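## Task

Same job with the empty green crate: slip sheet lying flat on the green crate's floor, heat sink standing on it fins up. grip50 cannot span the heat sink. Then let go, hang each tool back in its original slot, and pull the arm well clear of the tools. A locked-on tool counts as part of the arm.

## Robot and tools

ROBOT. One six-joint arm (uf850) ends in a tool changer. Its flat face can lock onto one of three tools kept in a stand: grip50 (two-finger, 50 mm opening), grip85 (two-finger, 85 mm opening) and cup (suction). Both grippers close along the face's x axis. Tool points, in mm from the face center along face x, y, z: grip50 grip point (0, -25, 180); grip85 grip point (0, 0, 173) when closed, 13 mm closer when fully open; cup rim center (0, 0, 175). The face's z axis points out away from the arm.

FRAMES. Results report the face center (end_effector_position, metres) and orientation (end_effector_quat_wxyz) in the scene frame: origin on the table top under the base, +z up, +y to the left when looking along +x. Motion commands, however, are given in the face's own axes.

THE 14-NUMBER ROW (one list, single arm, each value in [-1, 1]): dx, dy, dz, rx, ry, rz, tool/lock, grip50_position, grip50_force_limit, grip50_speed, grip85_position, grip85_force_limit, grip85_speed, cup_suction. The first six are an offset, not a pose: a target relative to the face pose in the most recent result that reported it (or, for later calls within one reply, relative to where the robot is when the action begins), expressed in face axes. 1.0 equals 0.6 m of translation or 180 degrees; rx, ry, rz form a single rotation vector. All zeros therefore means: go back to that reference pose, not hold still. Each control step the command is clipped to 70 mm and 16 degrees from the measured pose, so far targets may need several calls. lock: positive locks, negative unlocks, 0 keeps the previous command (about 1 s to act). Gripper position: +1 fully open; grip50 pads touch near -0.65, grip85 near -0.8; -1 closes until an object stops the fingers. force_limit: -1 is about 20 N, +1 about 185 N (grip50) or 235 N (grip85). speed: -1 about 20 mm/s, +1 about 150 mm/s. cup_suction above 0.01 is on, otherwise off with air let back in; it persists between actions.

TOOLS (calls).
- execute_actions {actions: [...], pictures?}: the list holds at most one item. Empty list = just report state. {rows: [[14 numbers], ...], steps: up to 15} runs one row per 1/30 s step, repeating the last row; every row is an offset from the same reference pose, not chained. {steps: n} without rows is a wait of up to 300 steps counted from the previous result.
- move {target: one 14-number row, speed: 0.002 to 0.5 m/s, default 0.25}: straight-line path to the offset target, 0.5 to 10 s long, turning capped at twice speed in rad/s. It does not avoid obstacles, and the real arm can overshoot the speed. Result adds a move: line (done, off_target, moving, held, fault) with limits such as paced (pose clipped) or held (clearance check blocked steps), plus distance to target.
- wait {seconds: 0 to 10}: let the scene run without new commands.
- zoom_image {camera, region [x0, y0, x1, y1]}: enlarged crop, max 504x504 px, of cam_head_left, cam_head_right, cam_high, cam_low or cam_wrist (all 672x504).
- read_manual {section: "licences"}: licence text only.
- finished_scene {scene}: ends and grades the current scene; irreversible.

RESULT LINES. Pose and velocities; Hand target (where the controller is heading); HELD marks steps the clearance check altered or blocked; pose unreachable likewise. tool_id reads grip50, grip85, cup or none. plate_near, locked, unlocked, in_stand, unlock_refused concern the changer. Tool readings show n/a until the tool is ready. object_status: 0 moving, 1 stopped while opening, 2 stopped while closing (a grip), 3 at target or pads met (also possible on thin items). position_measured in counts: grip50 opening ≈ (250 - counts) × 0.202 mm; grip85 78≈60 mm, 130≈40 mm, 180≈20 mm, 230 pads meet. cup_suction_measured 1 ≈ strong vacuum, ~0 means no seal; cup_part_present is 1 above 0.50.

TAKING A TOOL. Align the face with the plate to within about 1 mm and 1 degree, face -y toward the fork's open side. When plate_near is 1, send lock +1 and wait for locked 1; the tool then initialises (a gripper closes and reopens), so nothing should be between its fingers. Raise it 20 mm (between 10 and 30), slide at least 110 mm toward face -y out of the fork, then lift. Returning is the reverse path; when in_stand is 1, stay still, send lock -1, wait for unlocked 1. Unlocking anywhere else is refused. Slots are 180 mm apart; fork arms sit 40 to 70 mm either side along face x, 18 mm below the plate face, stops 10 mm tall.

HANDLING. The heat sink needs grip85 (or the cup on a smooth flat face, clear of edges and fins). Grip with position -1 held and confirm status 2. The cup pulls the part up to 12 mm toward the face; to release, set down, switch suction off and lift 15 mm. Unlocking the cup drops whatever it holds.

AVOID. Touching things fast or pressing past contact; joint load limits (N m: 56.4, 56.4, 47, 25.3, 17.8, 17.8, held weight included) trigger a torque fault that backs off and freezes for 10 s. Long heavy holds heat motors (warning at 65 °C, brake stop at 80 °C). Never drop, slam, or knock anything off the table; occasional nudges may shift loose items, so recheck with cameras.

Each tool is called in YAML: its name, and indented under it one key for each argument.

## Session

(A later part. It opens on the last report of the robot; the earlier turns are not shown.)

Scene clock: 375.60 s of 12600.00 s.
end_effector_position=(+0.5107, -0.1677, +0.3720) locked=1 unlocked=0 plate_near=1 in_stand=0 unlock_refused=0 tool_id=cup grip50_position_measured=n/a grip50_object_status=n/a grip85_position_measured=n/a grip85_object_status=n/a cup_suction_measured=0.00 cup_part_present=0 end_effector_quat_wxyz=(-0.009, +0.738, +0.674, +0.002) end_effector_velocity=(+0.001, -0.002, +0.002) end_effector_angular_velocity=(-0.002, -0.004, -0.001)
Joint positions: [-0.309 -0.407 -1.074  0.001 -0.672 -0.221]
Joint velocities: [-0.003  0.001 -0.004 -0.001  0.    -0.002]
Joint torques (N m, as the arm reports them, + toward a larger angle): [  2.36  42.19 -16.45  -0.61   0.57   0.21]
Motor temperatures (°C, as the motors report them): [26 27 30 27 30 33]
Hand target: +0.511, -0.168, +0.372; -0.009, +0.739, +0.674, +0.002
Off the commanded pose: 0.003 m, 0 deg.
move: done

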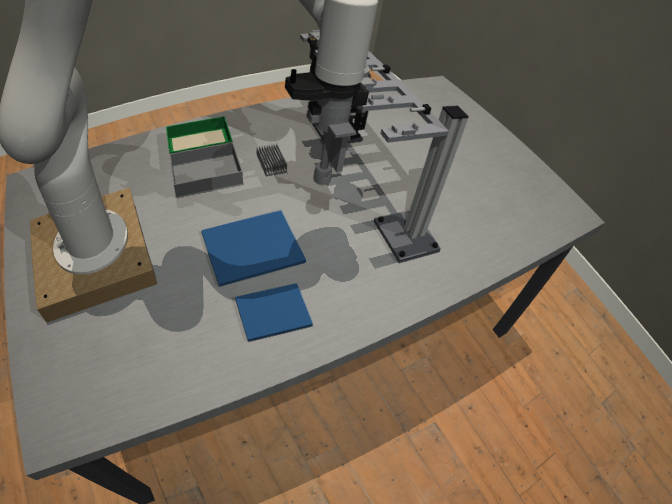

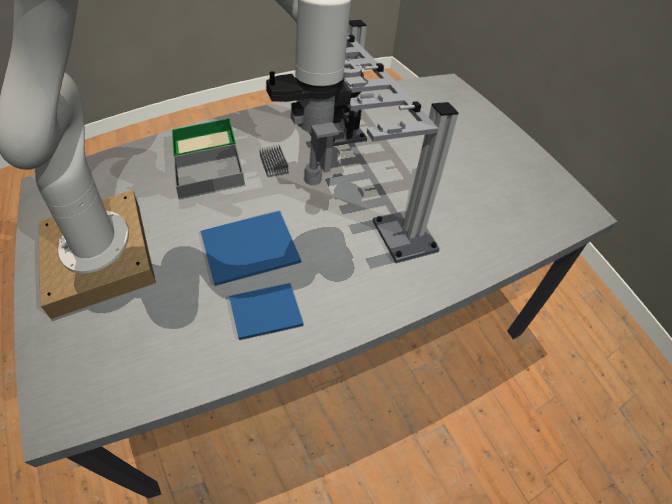

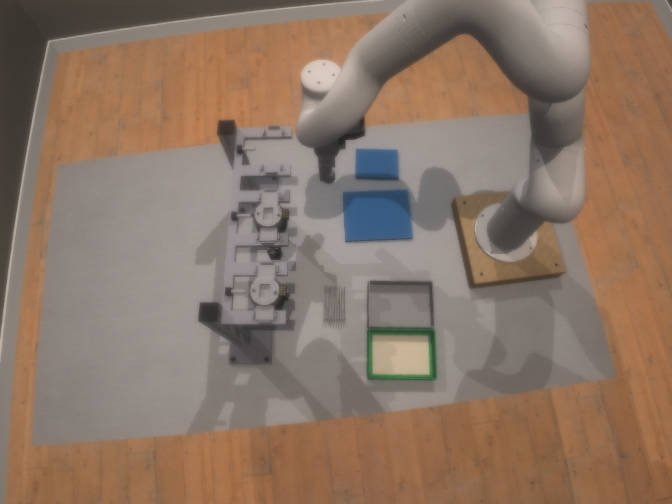

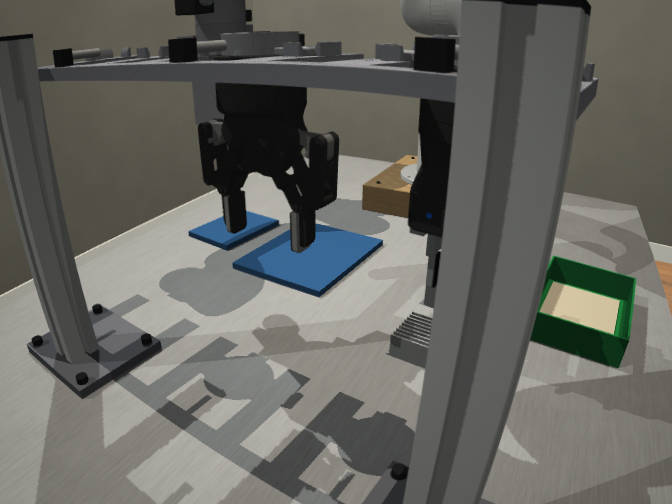

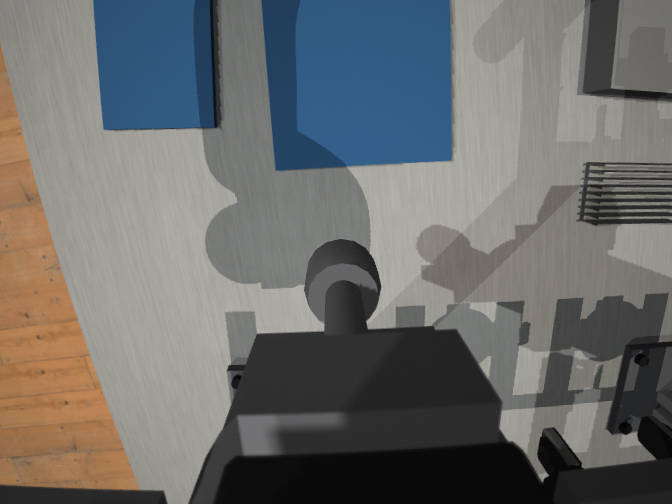

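move:
  target: [0,0,-0.0145,0,0,0,0,0,0,0,0,0,0,0]
  speed: 0.05

move:
  target: [0,0.2217,0,0,0,0,0,0,0,0,0,0,0,0]
  speed: 0.09

Scene clock: 382.73 s of 12600.00 s.
end_effector_position=(+0.5108, -0.1678, +0.3806) locked=1 unlocked=0 plate_near=1 in_stand=0 unlock_refused=0 tool_id=cup grip50_position_measured=n/a grip50_object_status=n/a grip85_position_measured=n/a grip85_object_status=n/a cup_suction_measured=0.00 cup_part_present=0 end_effector_quat_wxyz=(-0.009, +0.738, +0.674, +0.002) end_effector_velocity=(-0.000, +0.000, -0.001) end_effector_angular_velocity=(+0.001, +0.002, +0.000)
Joint positions: [-0.309 -0.395 -1.08   0.001 -0.69  -0.221]
Joint velocities: [ 0.    -0.001  0.001  0.    -0.001  0.   ]
Joint torques (N m, as the arm reports them, + toward a larger angle): [  4.26  43.7  -17.39  -0.13   0.63   0.13]
Motor temperatures (°C, as the motors report them): [26 27 30 27 30 33]
Hand target: +0.511, -0.168, +0.381; -0.009, +0.738, +0.674, +0.002
Off the commanded pose: 0.000 m, 0 deg.
move: done

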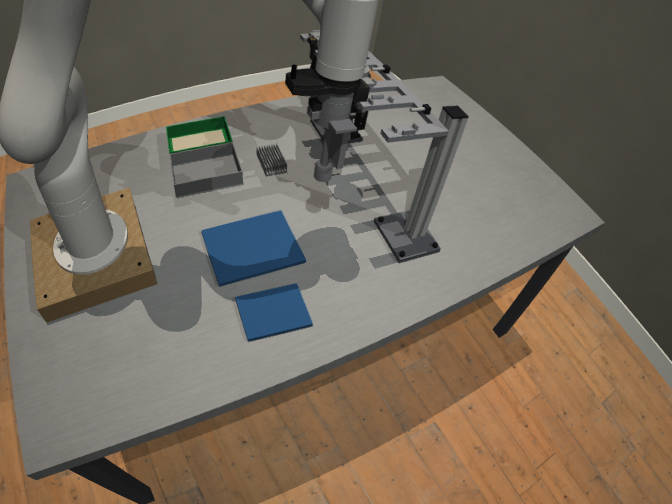

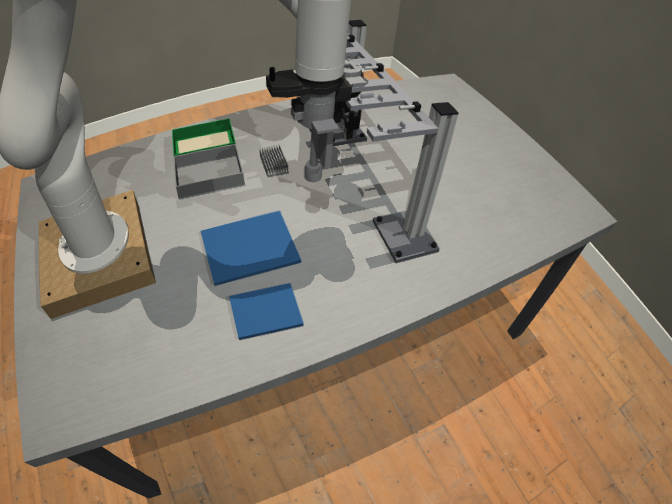

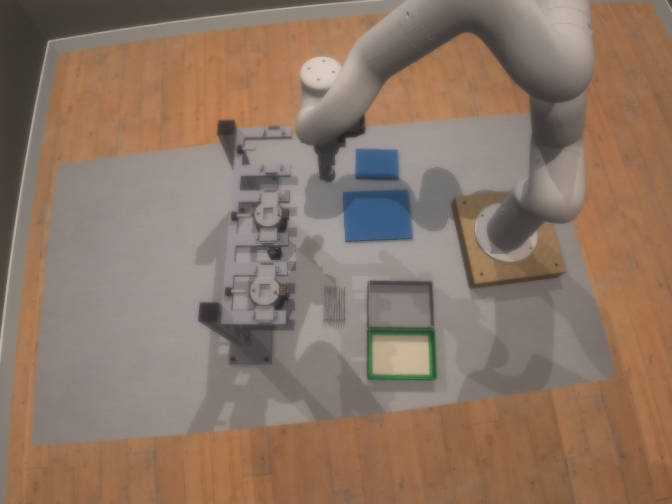

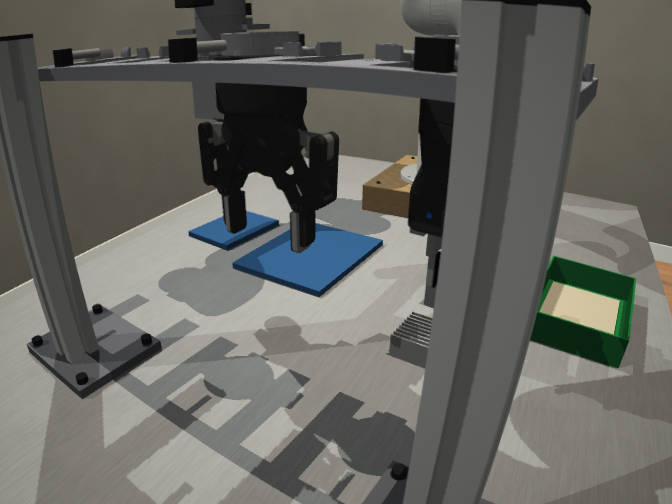

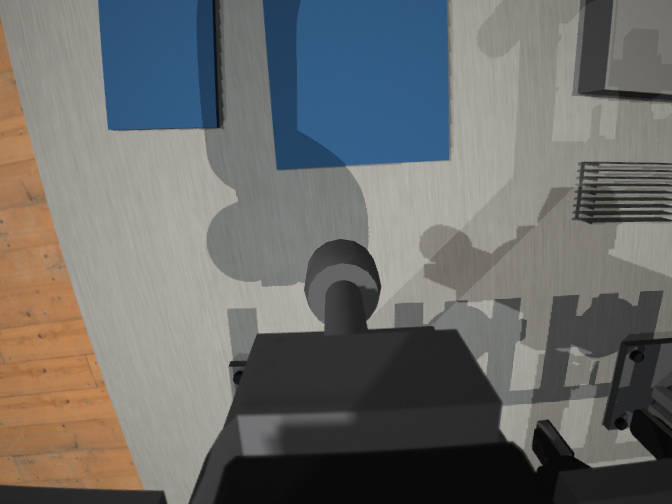

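Scene clock: 384.53 s of 12600.00 s.
end_effector_position=(+0.6432, -0.1794, +0.3796) locked=1 unlocked=0 plate_near=1 in_stand=0 unlock_refused=0 tool_id=cup grip50_position_measured=n/a grip50_object_status=n/a grip85_position_measured=n/a grip85_object_status=n/a cup_suction_measured=0.00 cup_part_present=0 end_effector_quat_wxyz=(-0.009, +0.738, +0.674, +0.002) end_effector_velocity=(+0.000, -0.000, +0.001) end_effector_angular_velocity=(-0.000, -0.001, -0.000)
Joint positions: [-0.265 -0.695 -1.529  0.001 -0.84  -0.176]
Joint velocities: [ 0.     0.    -0.001 -0.    -0.001  0.   ]
Joint torques (N m, as the arm reports them, + toward a larger angle): [  3.44  53.91 -16.8   -0.14   0.69   0.09]
Motor temperatures (°C, as the motors report them): [26 27 30 27 30 33]
Hand target: +0.643, -0.179, +0.379; -0.009, +0.738, +0.674, +0.002
Off the commanded pose: 0.001 m, 0 deg.
move: done

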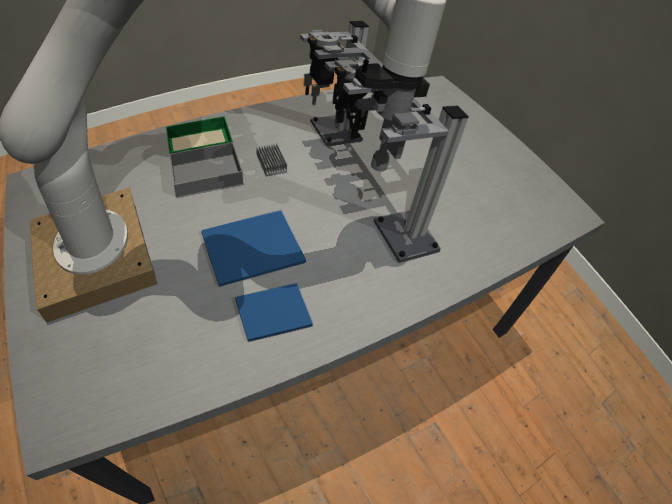

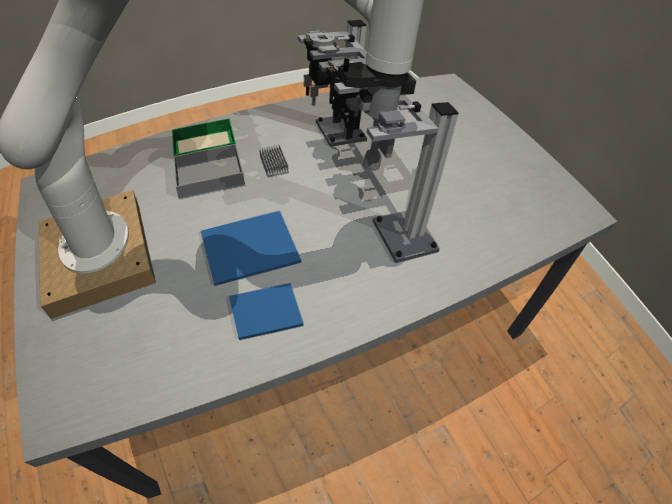

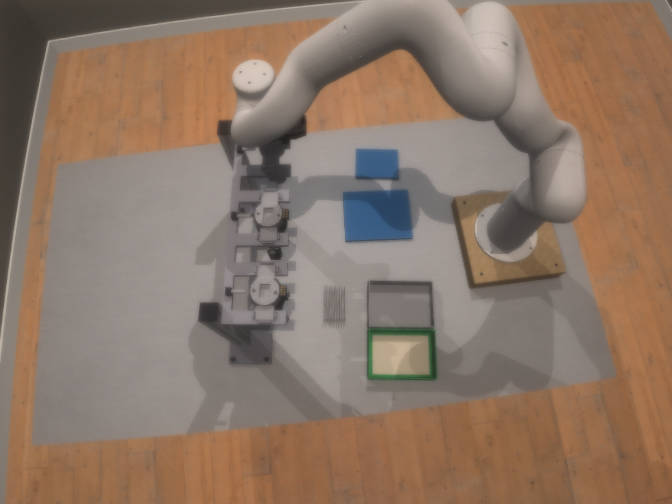

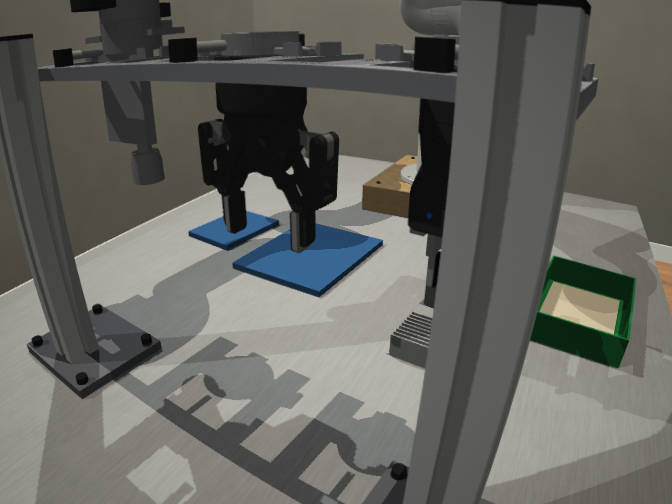

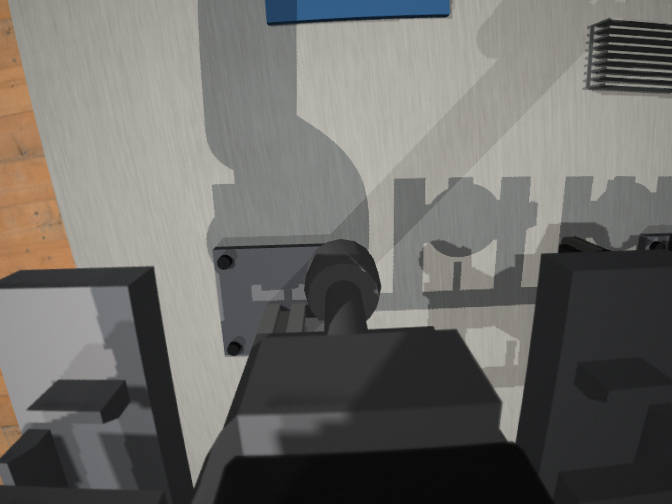

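move:
  target: [0,0,0.034,0,0,0,0,0,0,0,0,0,0,0]
  speed: 0.025

execute_actions:
  actions:
    - {"rows":[[0,0,0,0,0,0,-1,0,0,0,0,0,0,0]],"steps":15}
  pictures: false

execute_actions:
  actions:
    - {"steps":25}
  pictures: false

Scene clock: 392.67 s of 12600.00 s.
end_effector_position=(+0.6430, -0.1791, +0.3601) locked=1 unlocked=0 plate_near=1 in_stand=1 unlock_refused=0 tool_id=cup grip50_position_measured=n/a grip50_object_status=n/a grip85_position_measured=n/a grip85_object_status=n/a cup_suction_measured=0.00 cup_part_present=0 end_effector_quat_wxyz=(-0.010, +0.739, +0.674, +0.002) end_effector_velocity=(+0.000, -0.000, -0.000) end_effector_angular_velocity=(-0.000, -0.001, -0.001)
Joint positions: [-0.265 -0.716 -1.516  0.001 -0.806 -0.176]
Joint velocities: [-0.001 -0.     0.     0.     0.002 -0.   ]
Joint torques (N m, as the arm reports them, + toward a larger angle): [  3.66  44.79 -16.52  -1.     3.08  -0.94]
Motor temperatures (°C, as the motors report them): [26 27 31 27 30 33]
Hand target: +0.643, -0.179, +0.359; -0.009, +0.738, +0.674, +0.002
Off the commanded pose: 0.001 m, 0 deg.
move: done

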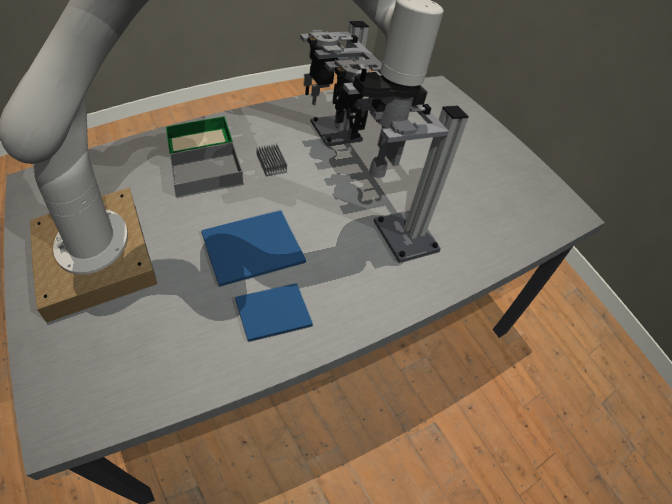

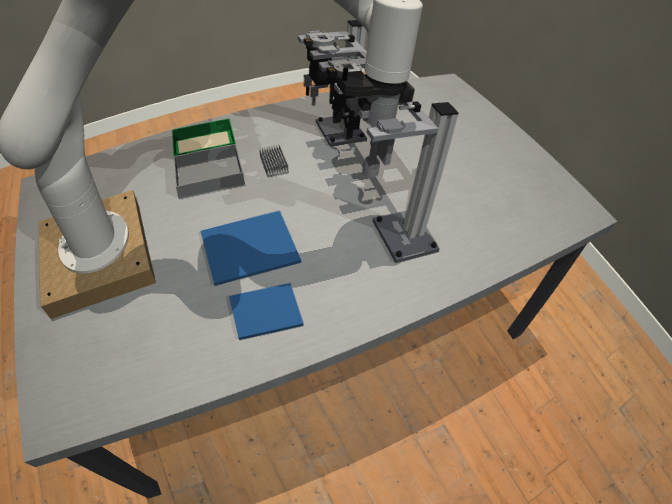

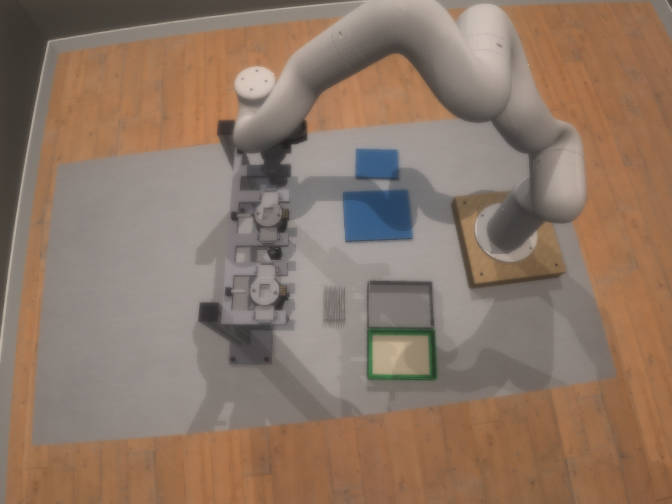

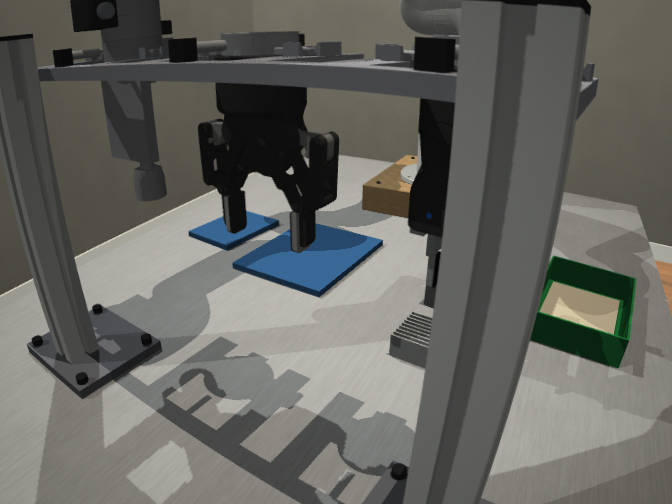

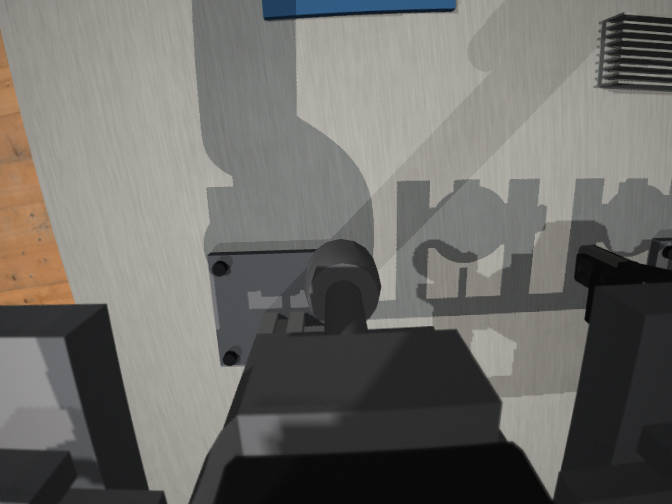

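Scene clock: 393.17 s of 12600.00 s.
end_effector_position=(+0.6430, -0.1791, +0.3597) locked=0 unlocked=0 plate_near=1 in_stand=1 unlock_refused=0 tool_id=none grip50_position_measured=n/a grip50_object_status=n/a grip85_position_measured=n/a grip85_object_status=n/a cup_suction_measured=n/a cup_part_present=n/a end_effector_quat_wxyz=(-0.010, +0.738, +0.674, +0.002) end_effector_velocity=(+0.000, -0.000, +0.001) end_effector_angular_velocity=(-0.000, -0.000, +0.000)
Joint positions: [-0.265 -0.716 -1.515  0.001 -0.805 -0.176]
Joint velocities: [-0.     0.001 -0.001 -0.    -0.001 -0.001]
Joint torques (N m, as the arm reports them, + toward a larger angle): [  3.97  47.53 -15.75  -0.41   1.24  -0.1 ]
Motor temperatures (°C, as the motors report them): [26 27 31 27 30 33]
Hand target: +0.643, -0.179, +0.360; -0.010, +0.739, +0.674, +0.002
Off the commanded pose: 0.000 m, 0 deg.
Steps of this call (steps 1 to 15: all 15 steps of this action). Readings (end_effector_position | what the end effector reports):
1: (+0.6429, -0.1791, +0.3600) | locked=1 unlocked=0 plate_near=1 in_stand=1 unlock_refused=0 tool_id=cup grip50_position_measured=n/a grip50_object_status=n/a grip85_position_measured=n/a grip85_object_status=n/a cup_suction_measured=0.00 cup_part_present=0
2: (+0.6429, -0.1791, +0.3601) | locked=1 unlocked=0 plate_near=1 in_stand=1 unlock_refused=0 tool_id=cup grip50_position_measured=n/a grip50_object_status=n/a grip85_position_measured=n/a grip85_object_status=n/a cup_suction_measured=0.00 cup_part_present=0
4: (+0.6429, -0.1791, +0.3601) | locked=1 unlocked=0 plate_near=1 in_stand=1 unlock_refused=0 tool_id=cup grip50_position_measured=n/a grip50_object_status=n/a grip85_position_measured=n/a grip85_object_status=n/a cup_suction_measured=0.00 cup_part_present=0
8: (+0.6430, -0.1791, +0.3598) | locked=0 unlocked=0 plate_near=1 in_stand=1 unlock_refused=0 tool_id=none grip50_position_measured=n/a grip50_object_status=n/a grip85_position_measured=n/a grip85_object_status=n/a cup_suction_measured=n/a cup_part_present=n/a
15: the state above

Scene clock: 394.00 s of 12600.00 s.
end_effector_position=(+0.6430, -0.1791, +0.3601) locked=0 unlocked=1 plate_near=1 in_stand=1 unlock_refused=0 tool_id=none grip50_position_measured=n/a grip50_object_status=n/a grip85_position_measured=n/a grip85_object_status=n/a cup_suction_measured=n/a cup_part_present=n/a end_effector_quat_wxyz=(-0.010, +0.739, +0.674, +0.002) end_effector_velocity=(-0.000, -0.000, +0.000) end_effector_angular_velocity=(+0.000, +0.000, -0.000)
Joint positions: [-0.265 -0.716 -1.516  0.001 -0.806 -0.176]
Joint velocities: [-0.  0.  0.  0. -0. -0.]
Joint torques (N m, as the arm reports them, + toward a larger angle): [  2.59  50.41 -14.62  -0.98   0.64   0.12]
Motor temperatures (°C, as the motors report them): [26 27 31 27 30 33]
Hand target: +0.643, -0.179, +0.360; -0.010, +0.739, +0.674, +0.002
Off the commanded pose: 0.000 m, 0 deg.
Steps of this call (steps 1 to 25: nothing new was sent). Readings (end_effector_position | what the end effector reports):
1: (+0.6430, -0.1791, +0.3598) | locked=0 unlocked=0 plate_near=1 in_stand=1 unlock_refused=0 tool_id=none grip50_position_measured=n/a grip50_object_status=n/a grip85_position_measured=n/a grip85_object_status=n/a cup_suction_measured=n/a cup_part_present=n/a
2: (+0.6431, -0.1791, +0.3598) | locked=0 unlocked=0 plate_near=1 in_stand=1 unlock_refused=0 tool_id=none grip50_position_measured=n/a grip50_object_status=n/a grip85_position_measured=n/a grip85_object_status=n/a cup_suction_measured=n/a cup_part_present=n/a
4: (+0.6431, -0.1792, +0.3599) | locked=0 unlocked=0 plate_near=1 in_stand=1 unlock_refused=0 tool_id=none grip50_position_measured=n/a grip50_object_status=n/a grip85_position_measured=n/a grip85_object_status=n/a cup_suction_measured=n/a cup_part_present=n/a
8: (+0.6431, -0.1792, +0.3601) | locked=0 unlocked=0 plate_near=1 in_stand=1 unlock_refused=0 tool_id=none grip50_position_measured=n/a grip50_object_status=n/a grip85_position_measured=n/a grip85_object_status=n/a cup_suction_measured=n/a cup_part_present=n/a
25: the state above

move:
  target: [0,0,-0.07,0,0,0,0,0,0,0,0,0,0,0]
  speed: 0.08

move:
  target: [0.30,0.006,0,0,0,0,0,0,0,0,0,0,0,0]
  speed: 0.2

Scene clock: 416.07 s of 12600.00 s.
end_effector_position=(+0.6432, -0.1797, +0.4018) locked=0 unlocked=1 plate_near=0 in_stand=0 unlock_refused=0 tool_id=none grip50_position_measured=n/a grip50_object_status=n/a grip85_position_measured=n/a grip85_object_status=n/a cup_suction_measured=n/a cup_part_present=n/a end_effector_quat_wxyz=(-0.010, +0.739, +0.674, +0.002) end_effector_velocity=(-0.001, -0.000, -0.001) end_effector_angular_velocity=(+0.001, +0.003, -0.000)
Joint positions: [-0.265 -0.673 -1.547  0.001 -0.881 -0.176]
Joint velocities: [-0.    -0.001  0.001 -0.    -0.001  0.   ]
Joint torques (N m, as the arm reports them, + toward a larger angle): [  4.23  49.25 -15.78  -0.91   0.77   0.12]
Motor temperatures (°C, as the motors report them): [26 27 31 27 30 33]
Hand target: +0.643, -0.180, +0.402; -0.010, +0.739, +0.674, +0.002
Off the commanded pose: 0.000 m, 0 deg.
move: done

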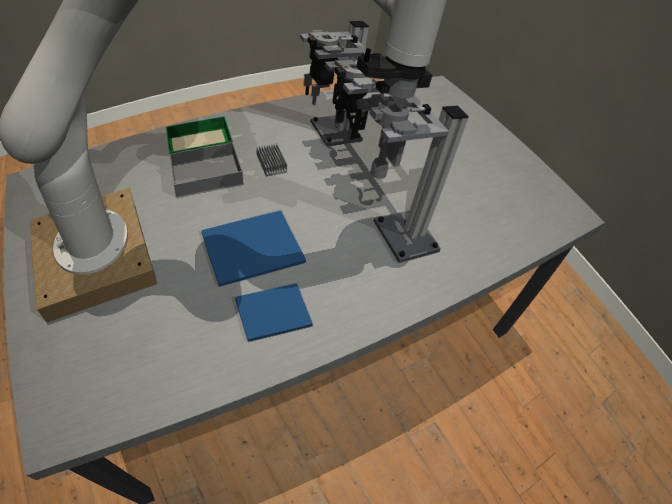

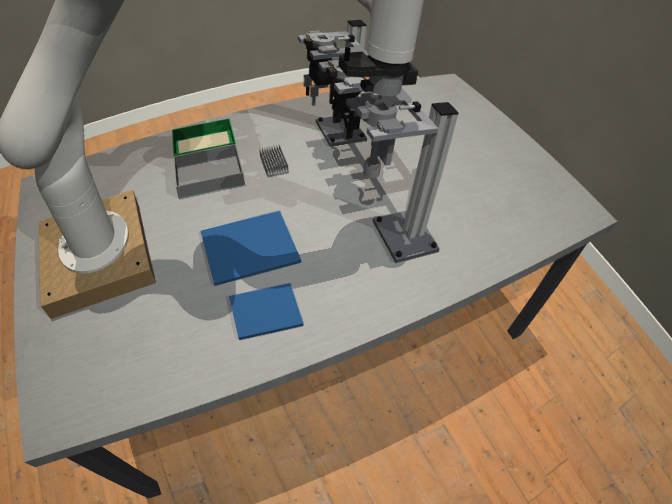

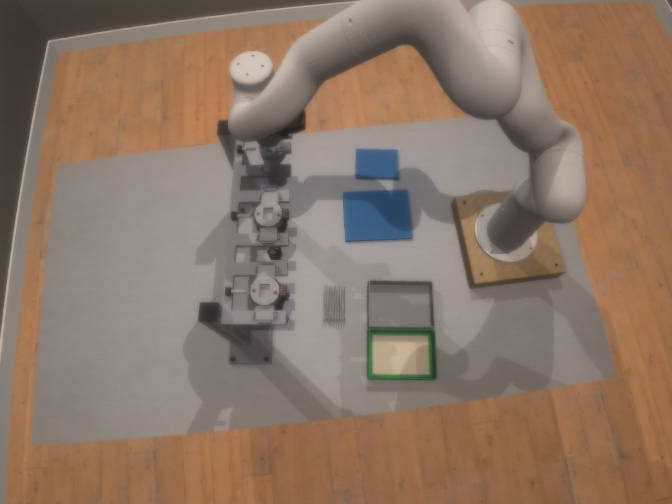

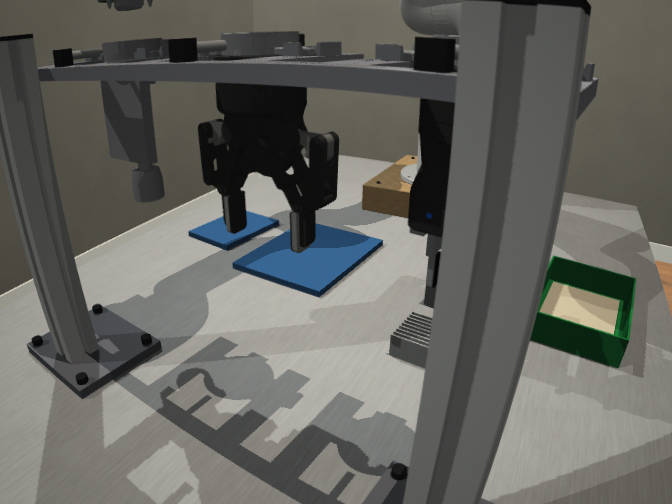

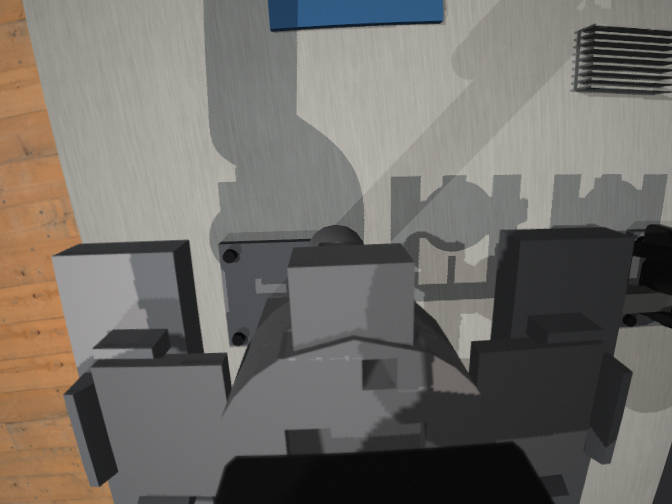

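Scene clock: 417.33 s of 12600.00 s.
end_effector_position=(+0.6625, -0.0013, +0.4042) locked=0 unlocked=1 plate_near=0 in_stand=0 unlock_refused=0 tool_id=none grip50_position_measured=n/a grip50_object_status=n/a grip85_position_measured=n/a grip85_object_status=n/a cup_suction_measured=n/a cup_part_present=n/a end_effector_quat_wxyz=(-0.009, +0.739, +0.674, +0.001) end_effector_velocity=(+0.000, +0.001, -0.000) end_effector_angular_velocity=(+0.000, -0.000, +0.000)
Joint positions: [ 0.006 -0.663 -1.531  0.001 -0.875  0.096]
Joint velocities: [ 0.001 -0.     0.     0.     0.     0.001]
Joint torques (N m, as the arm reports them, + toward a larger angle): [  3.1   48.22 -15.55  -0.94   0.71   0.28]
Motor temperatures (°C, as the motors report them): [26 27 31 27 30 33]
Hand target: +0.663, -0.001, +0.404; -0.009, +0.739, +0.674, +0.001
Off the commanded pose: 0.001 m, 0 deg.
move: done

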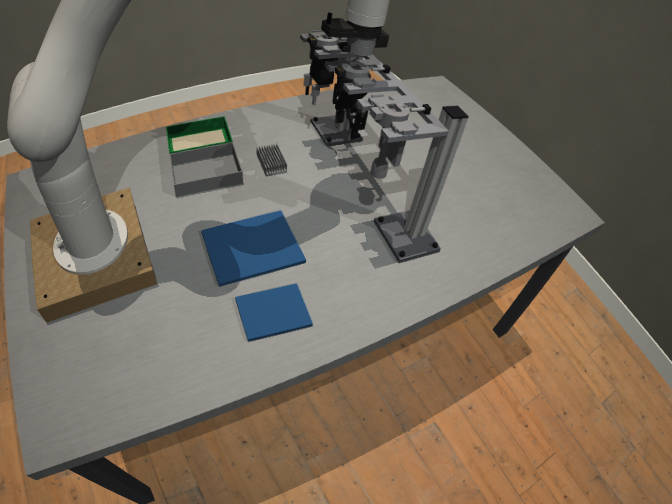

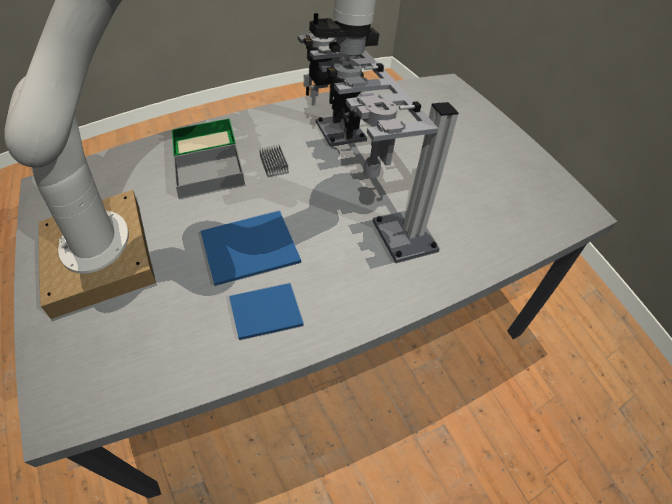

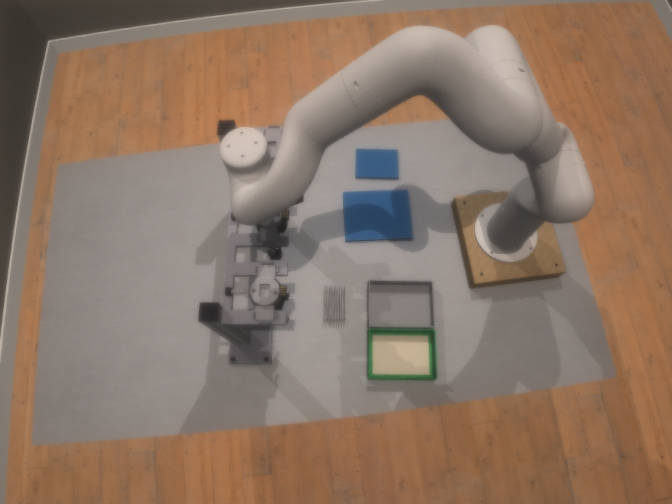

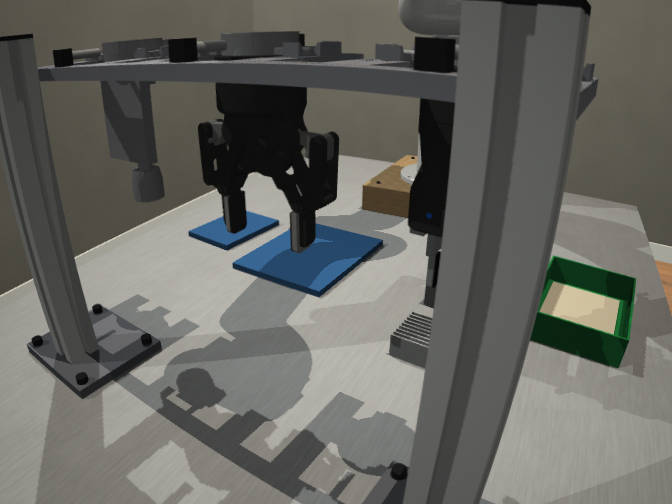

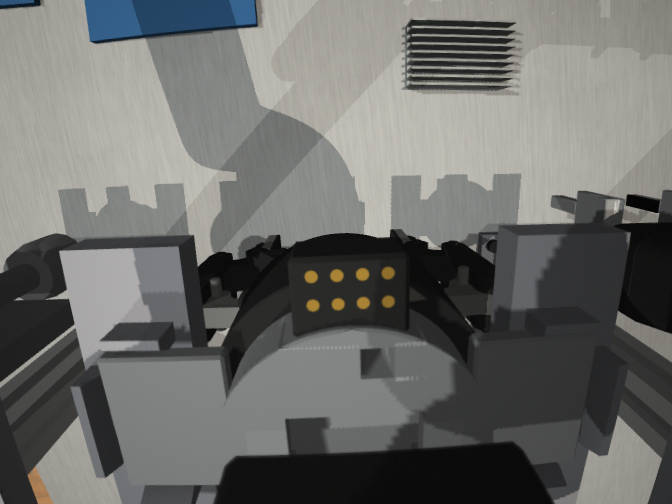

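move:
  target: [-0.0005,-0.0015,0.0042,0,0,0,0,0,0,0,0,0,0,0]
  speed: 0.03

Scene clock: 426.90 s of 12600.00 s.
end_effector_position=(+0.6616, -0.0015, +0.4017) locked=0 unlocked=1 plate_near=0 in_stand=0 unlock_refused=0 tool_id=none grip50_position_measured=n/a grip50_object_status=n/a grip85_position_measured=n/a grip85_object_status=n/a cup_suction_measured=n/a cup_part_present=n/a end_effector_quat_wxyz=(-0.009, +0.739, +0.674, +0.001) end_effector_velocity=(+0.000, +0.000, +0.000) end_effector_angular_velocity=(+0.000, -0.001, -0.000)
Joint positions: [ 0.006 -0.663 -1.525  0.001 -0.869  0.096]
Joint velocities: [ 0.  0. -0.  0.  0.  0.]
Joint torques (N m, as the arm reports them, + toward a larger angle): [  3.67  48.2  -15.76  -0.67   0.6    0.06]
Motor temperatures (°C, as the motors report them): [26 27 31 27 30 33]
Hand target: +0.662, -0.002, +0.402; -0.009, +0.739, +0.674, +0.001
Off the commanded pose: 0.000 m, 0 deg.
move: done

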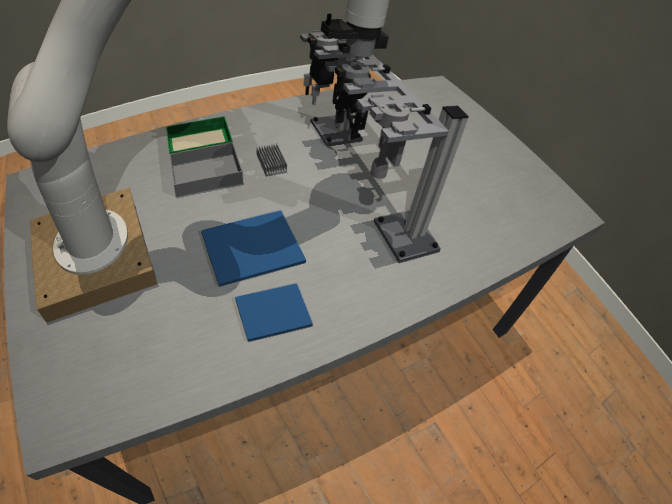

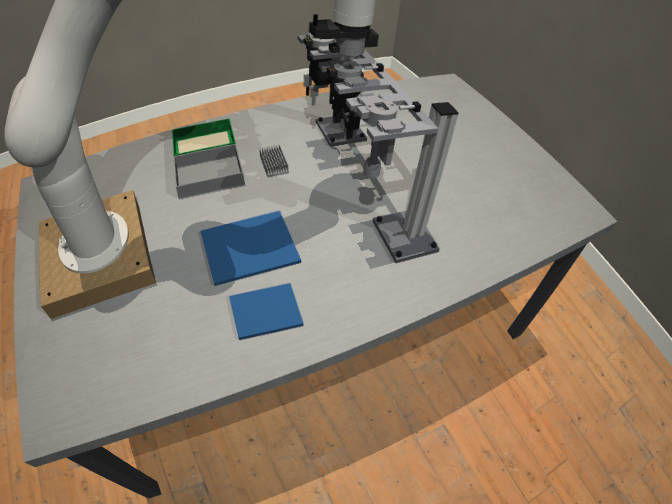

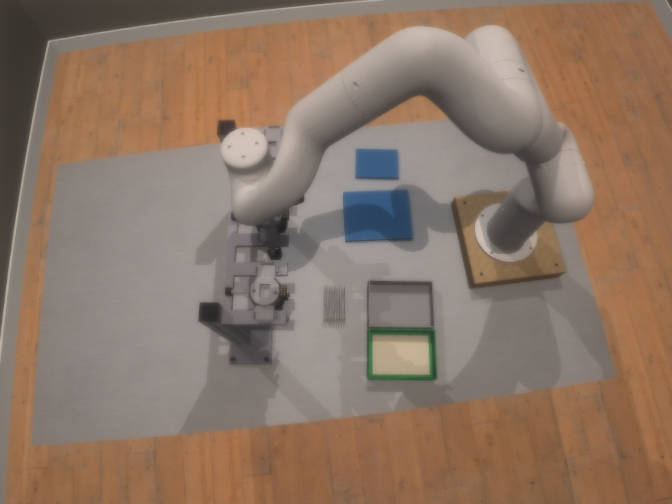

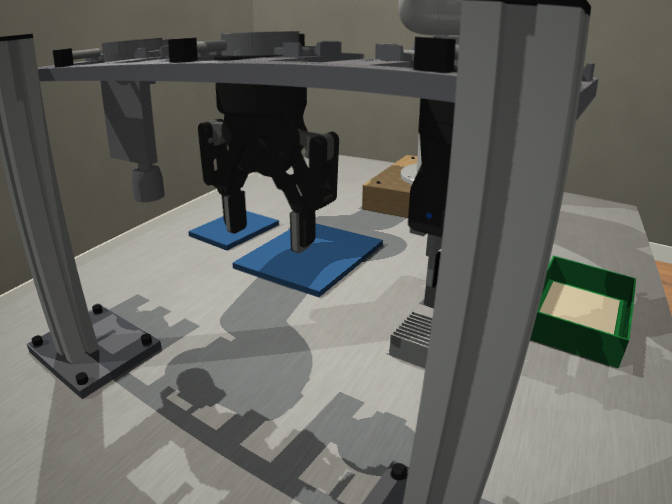

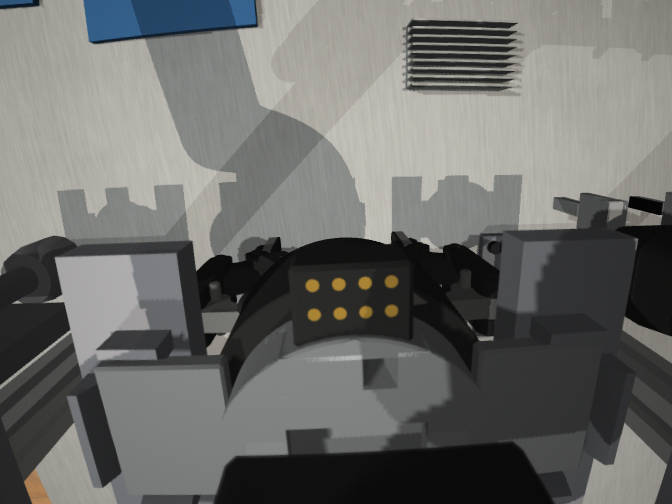

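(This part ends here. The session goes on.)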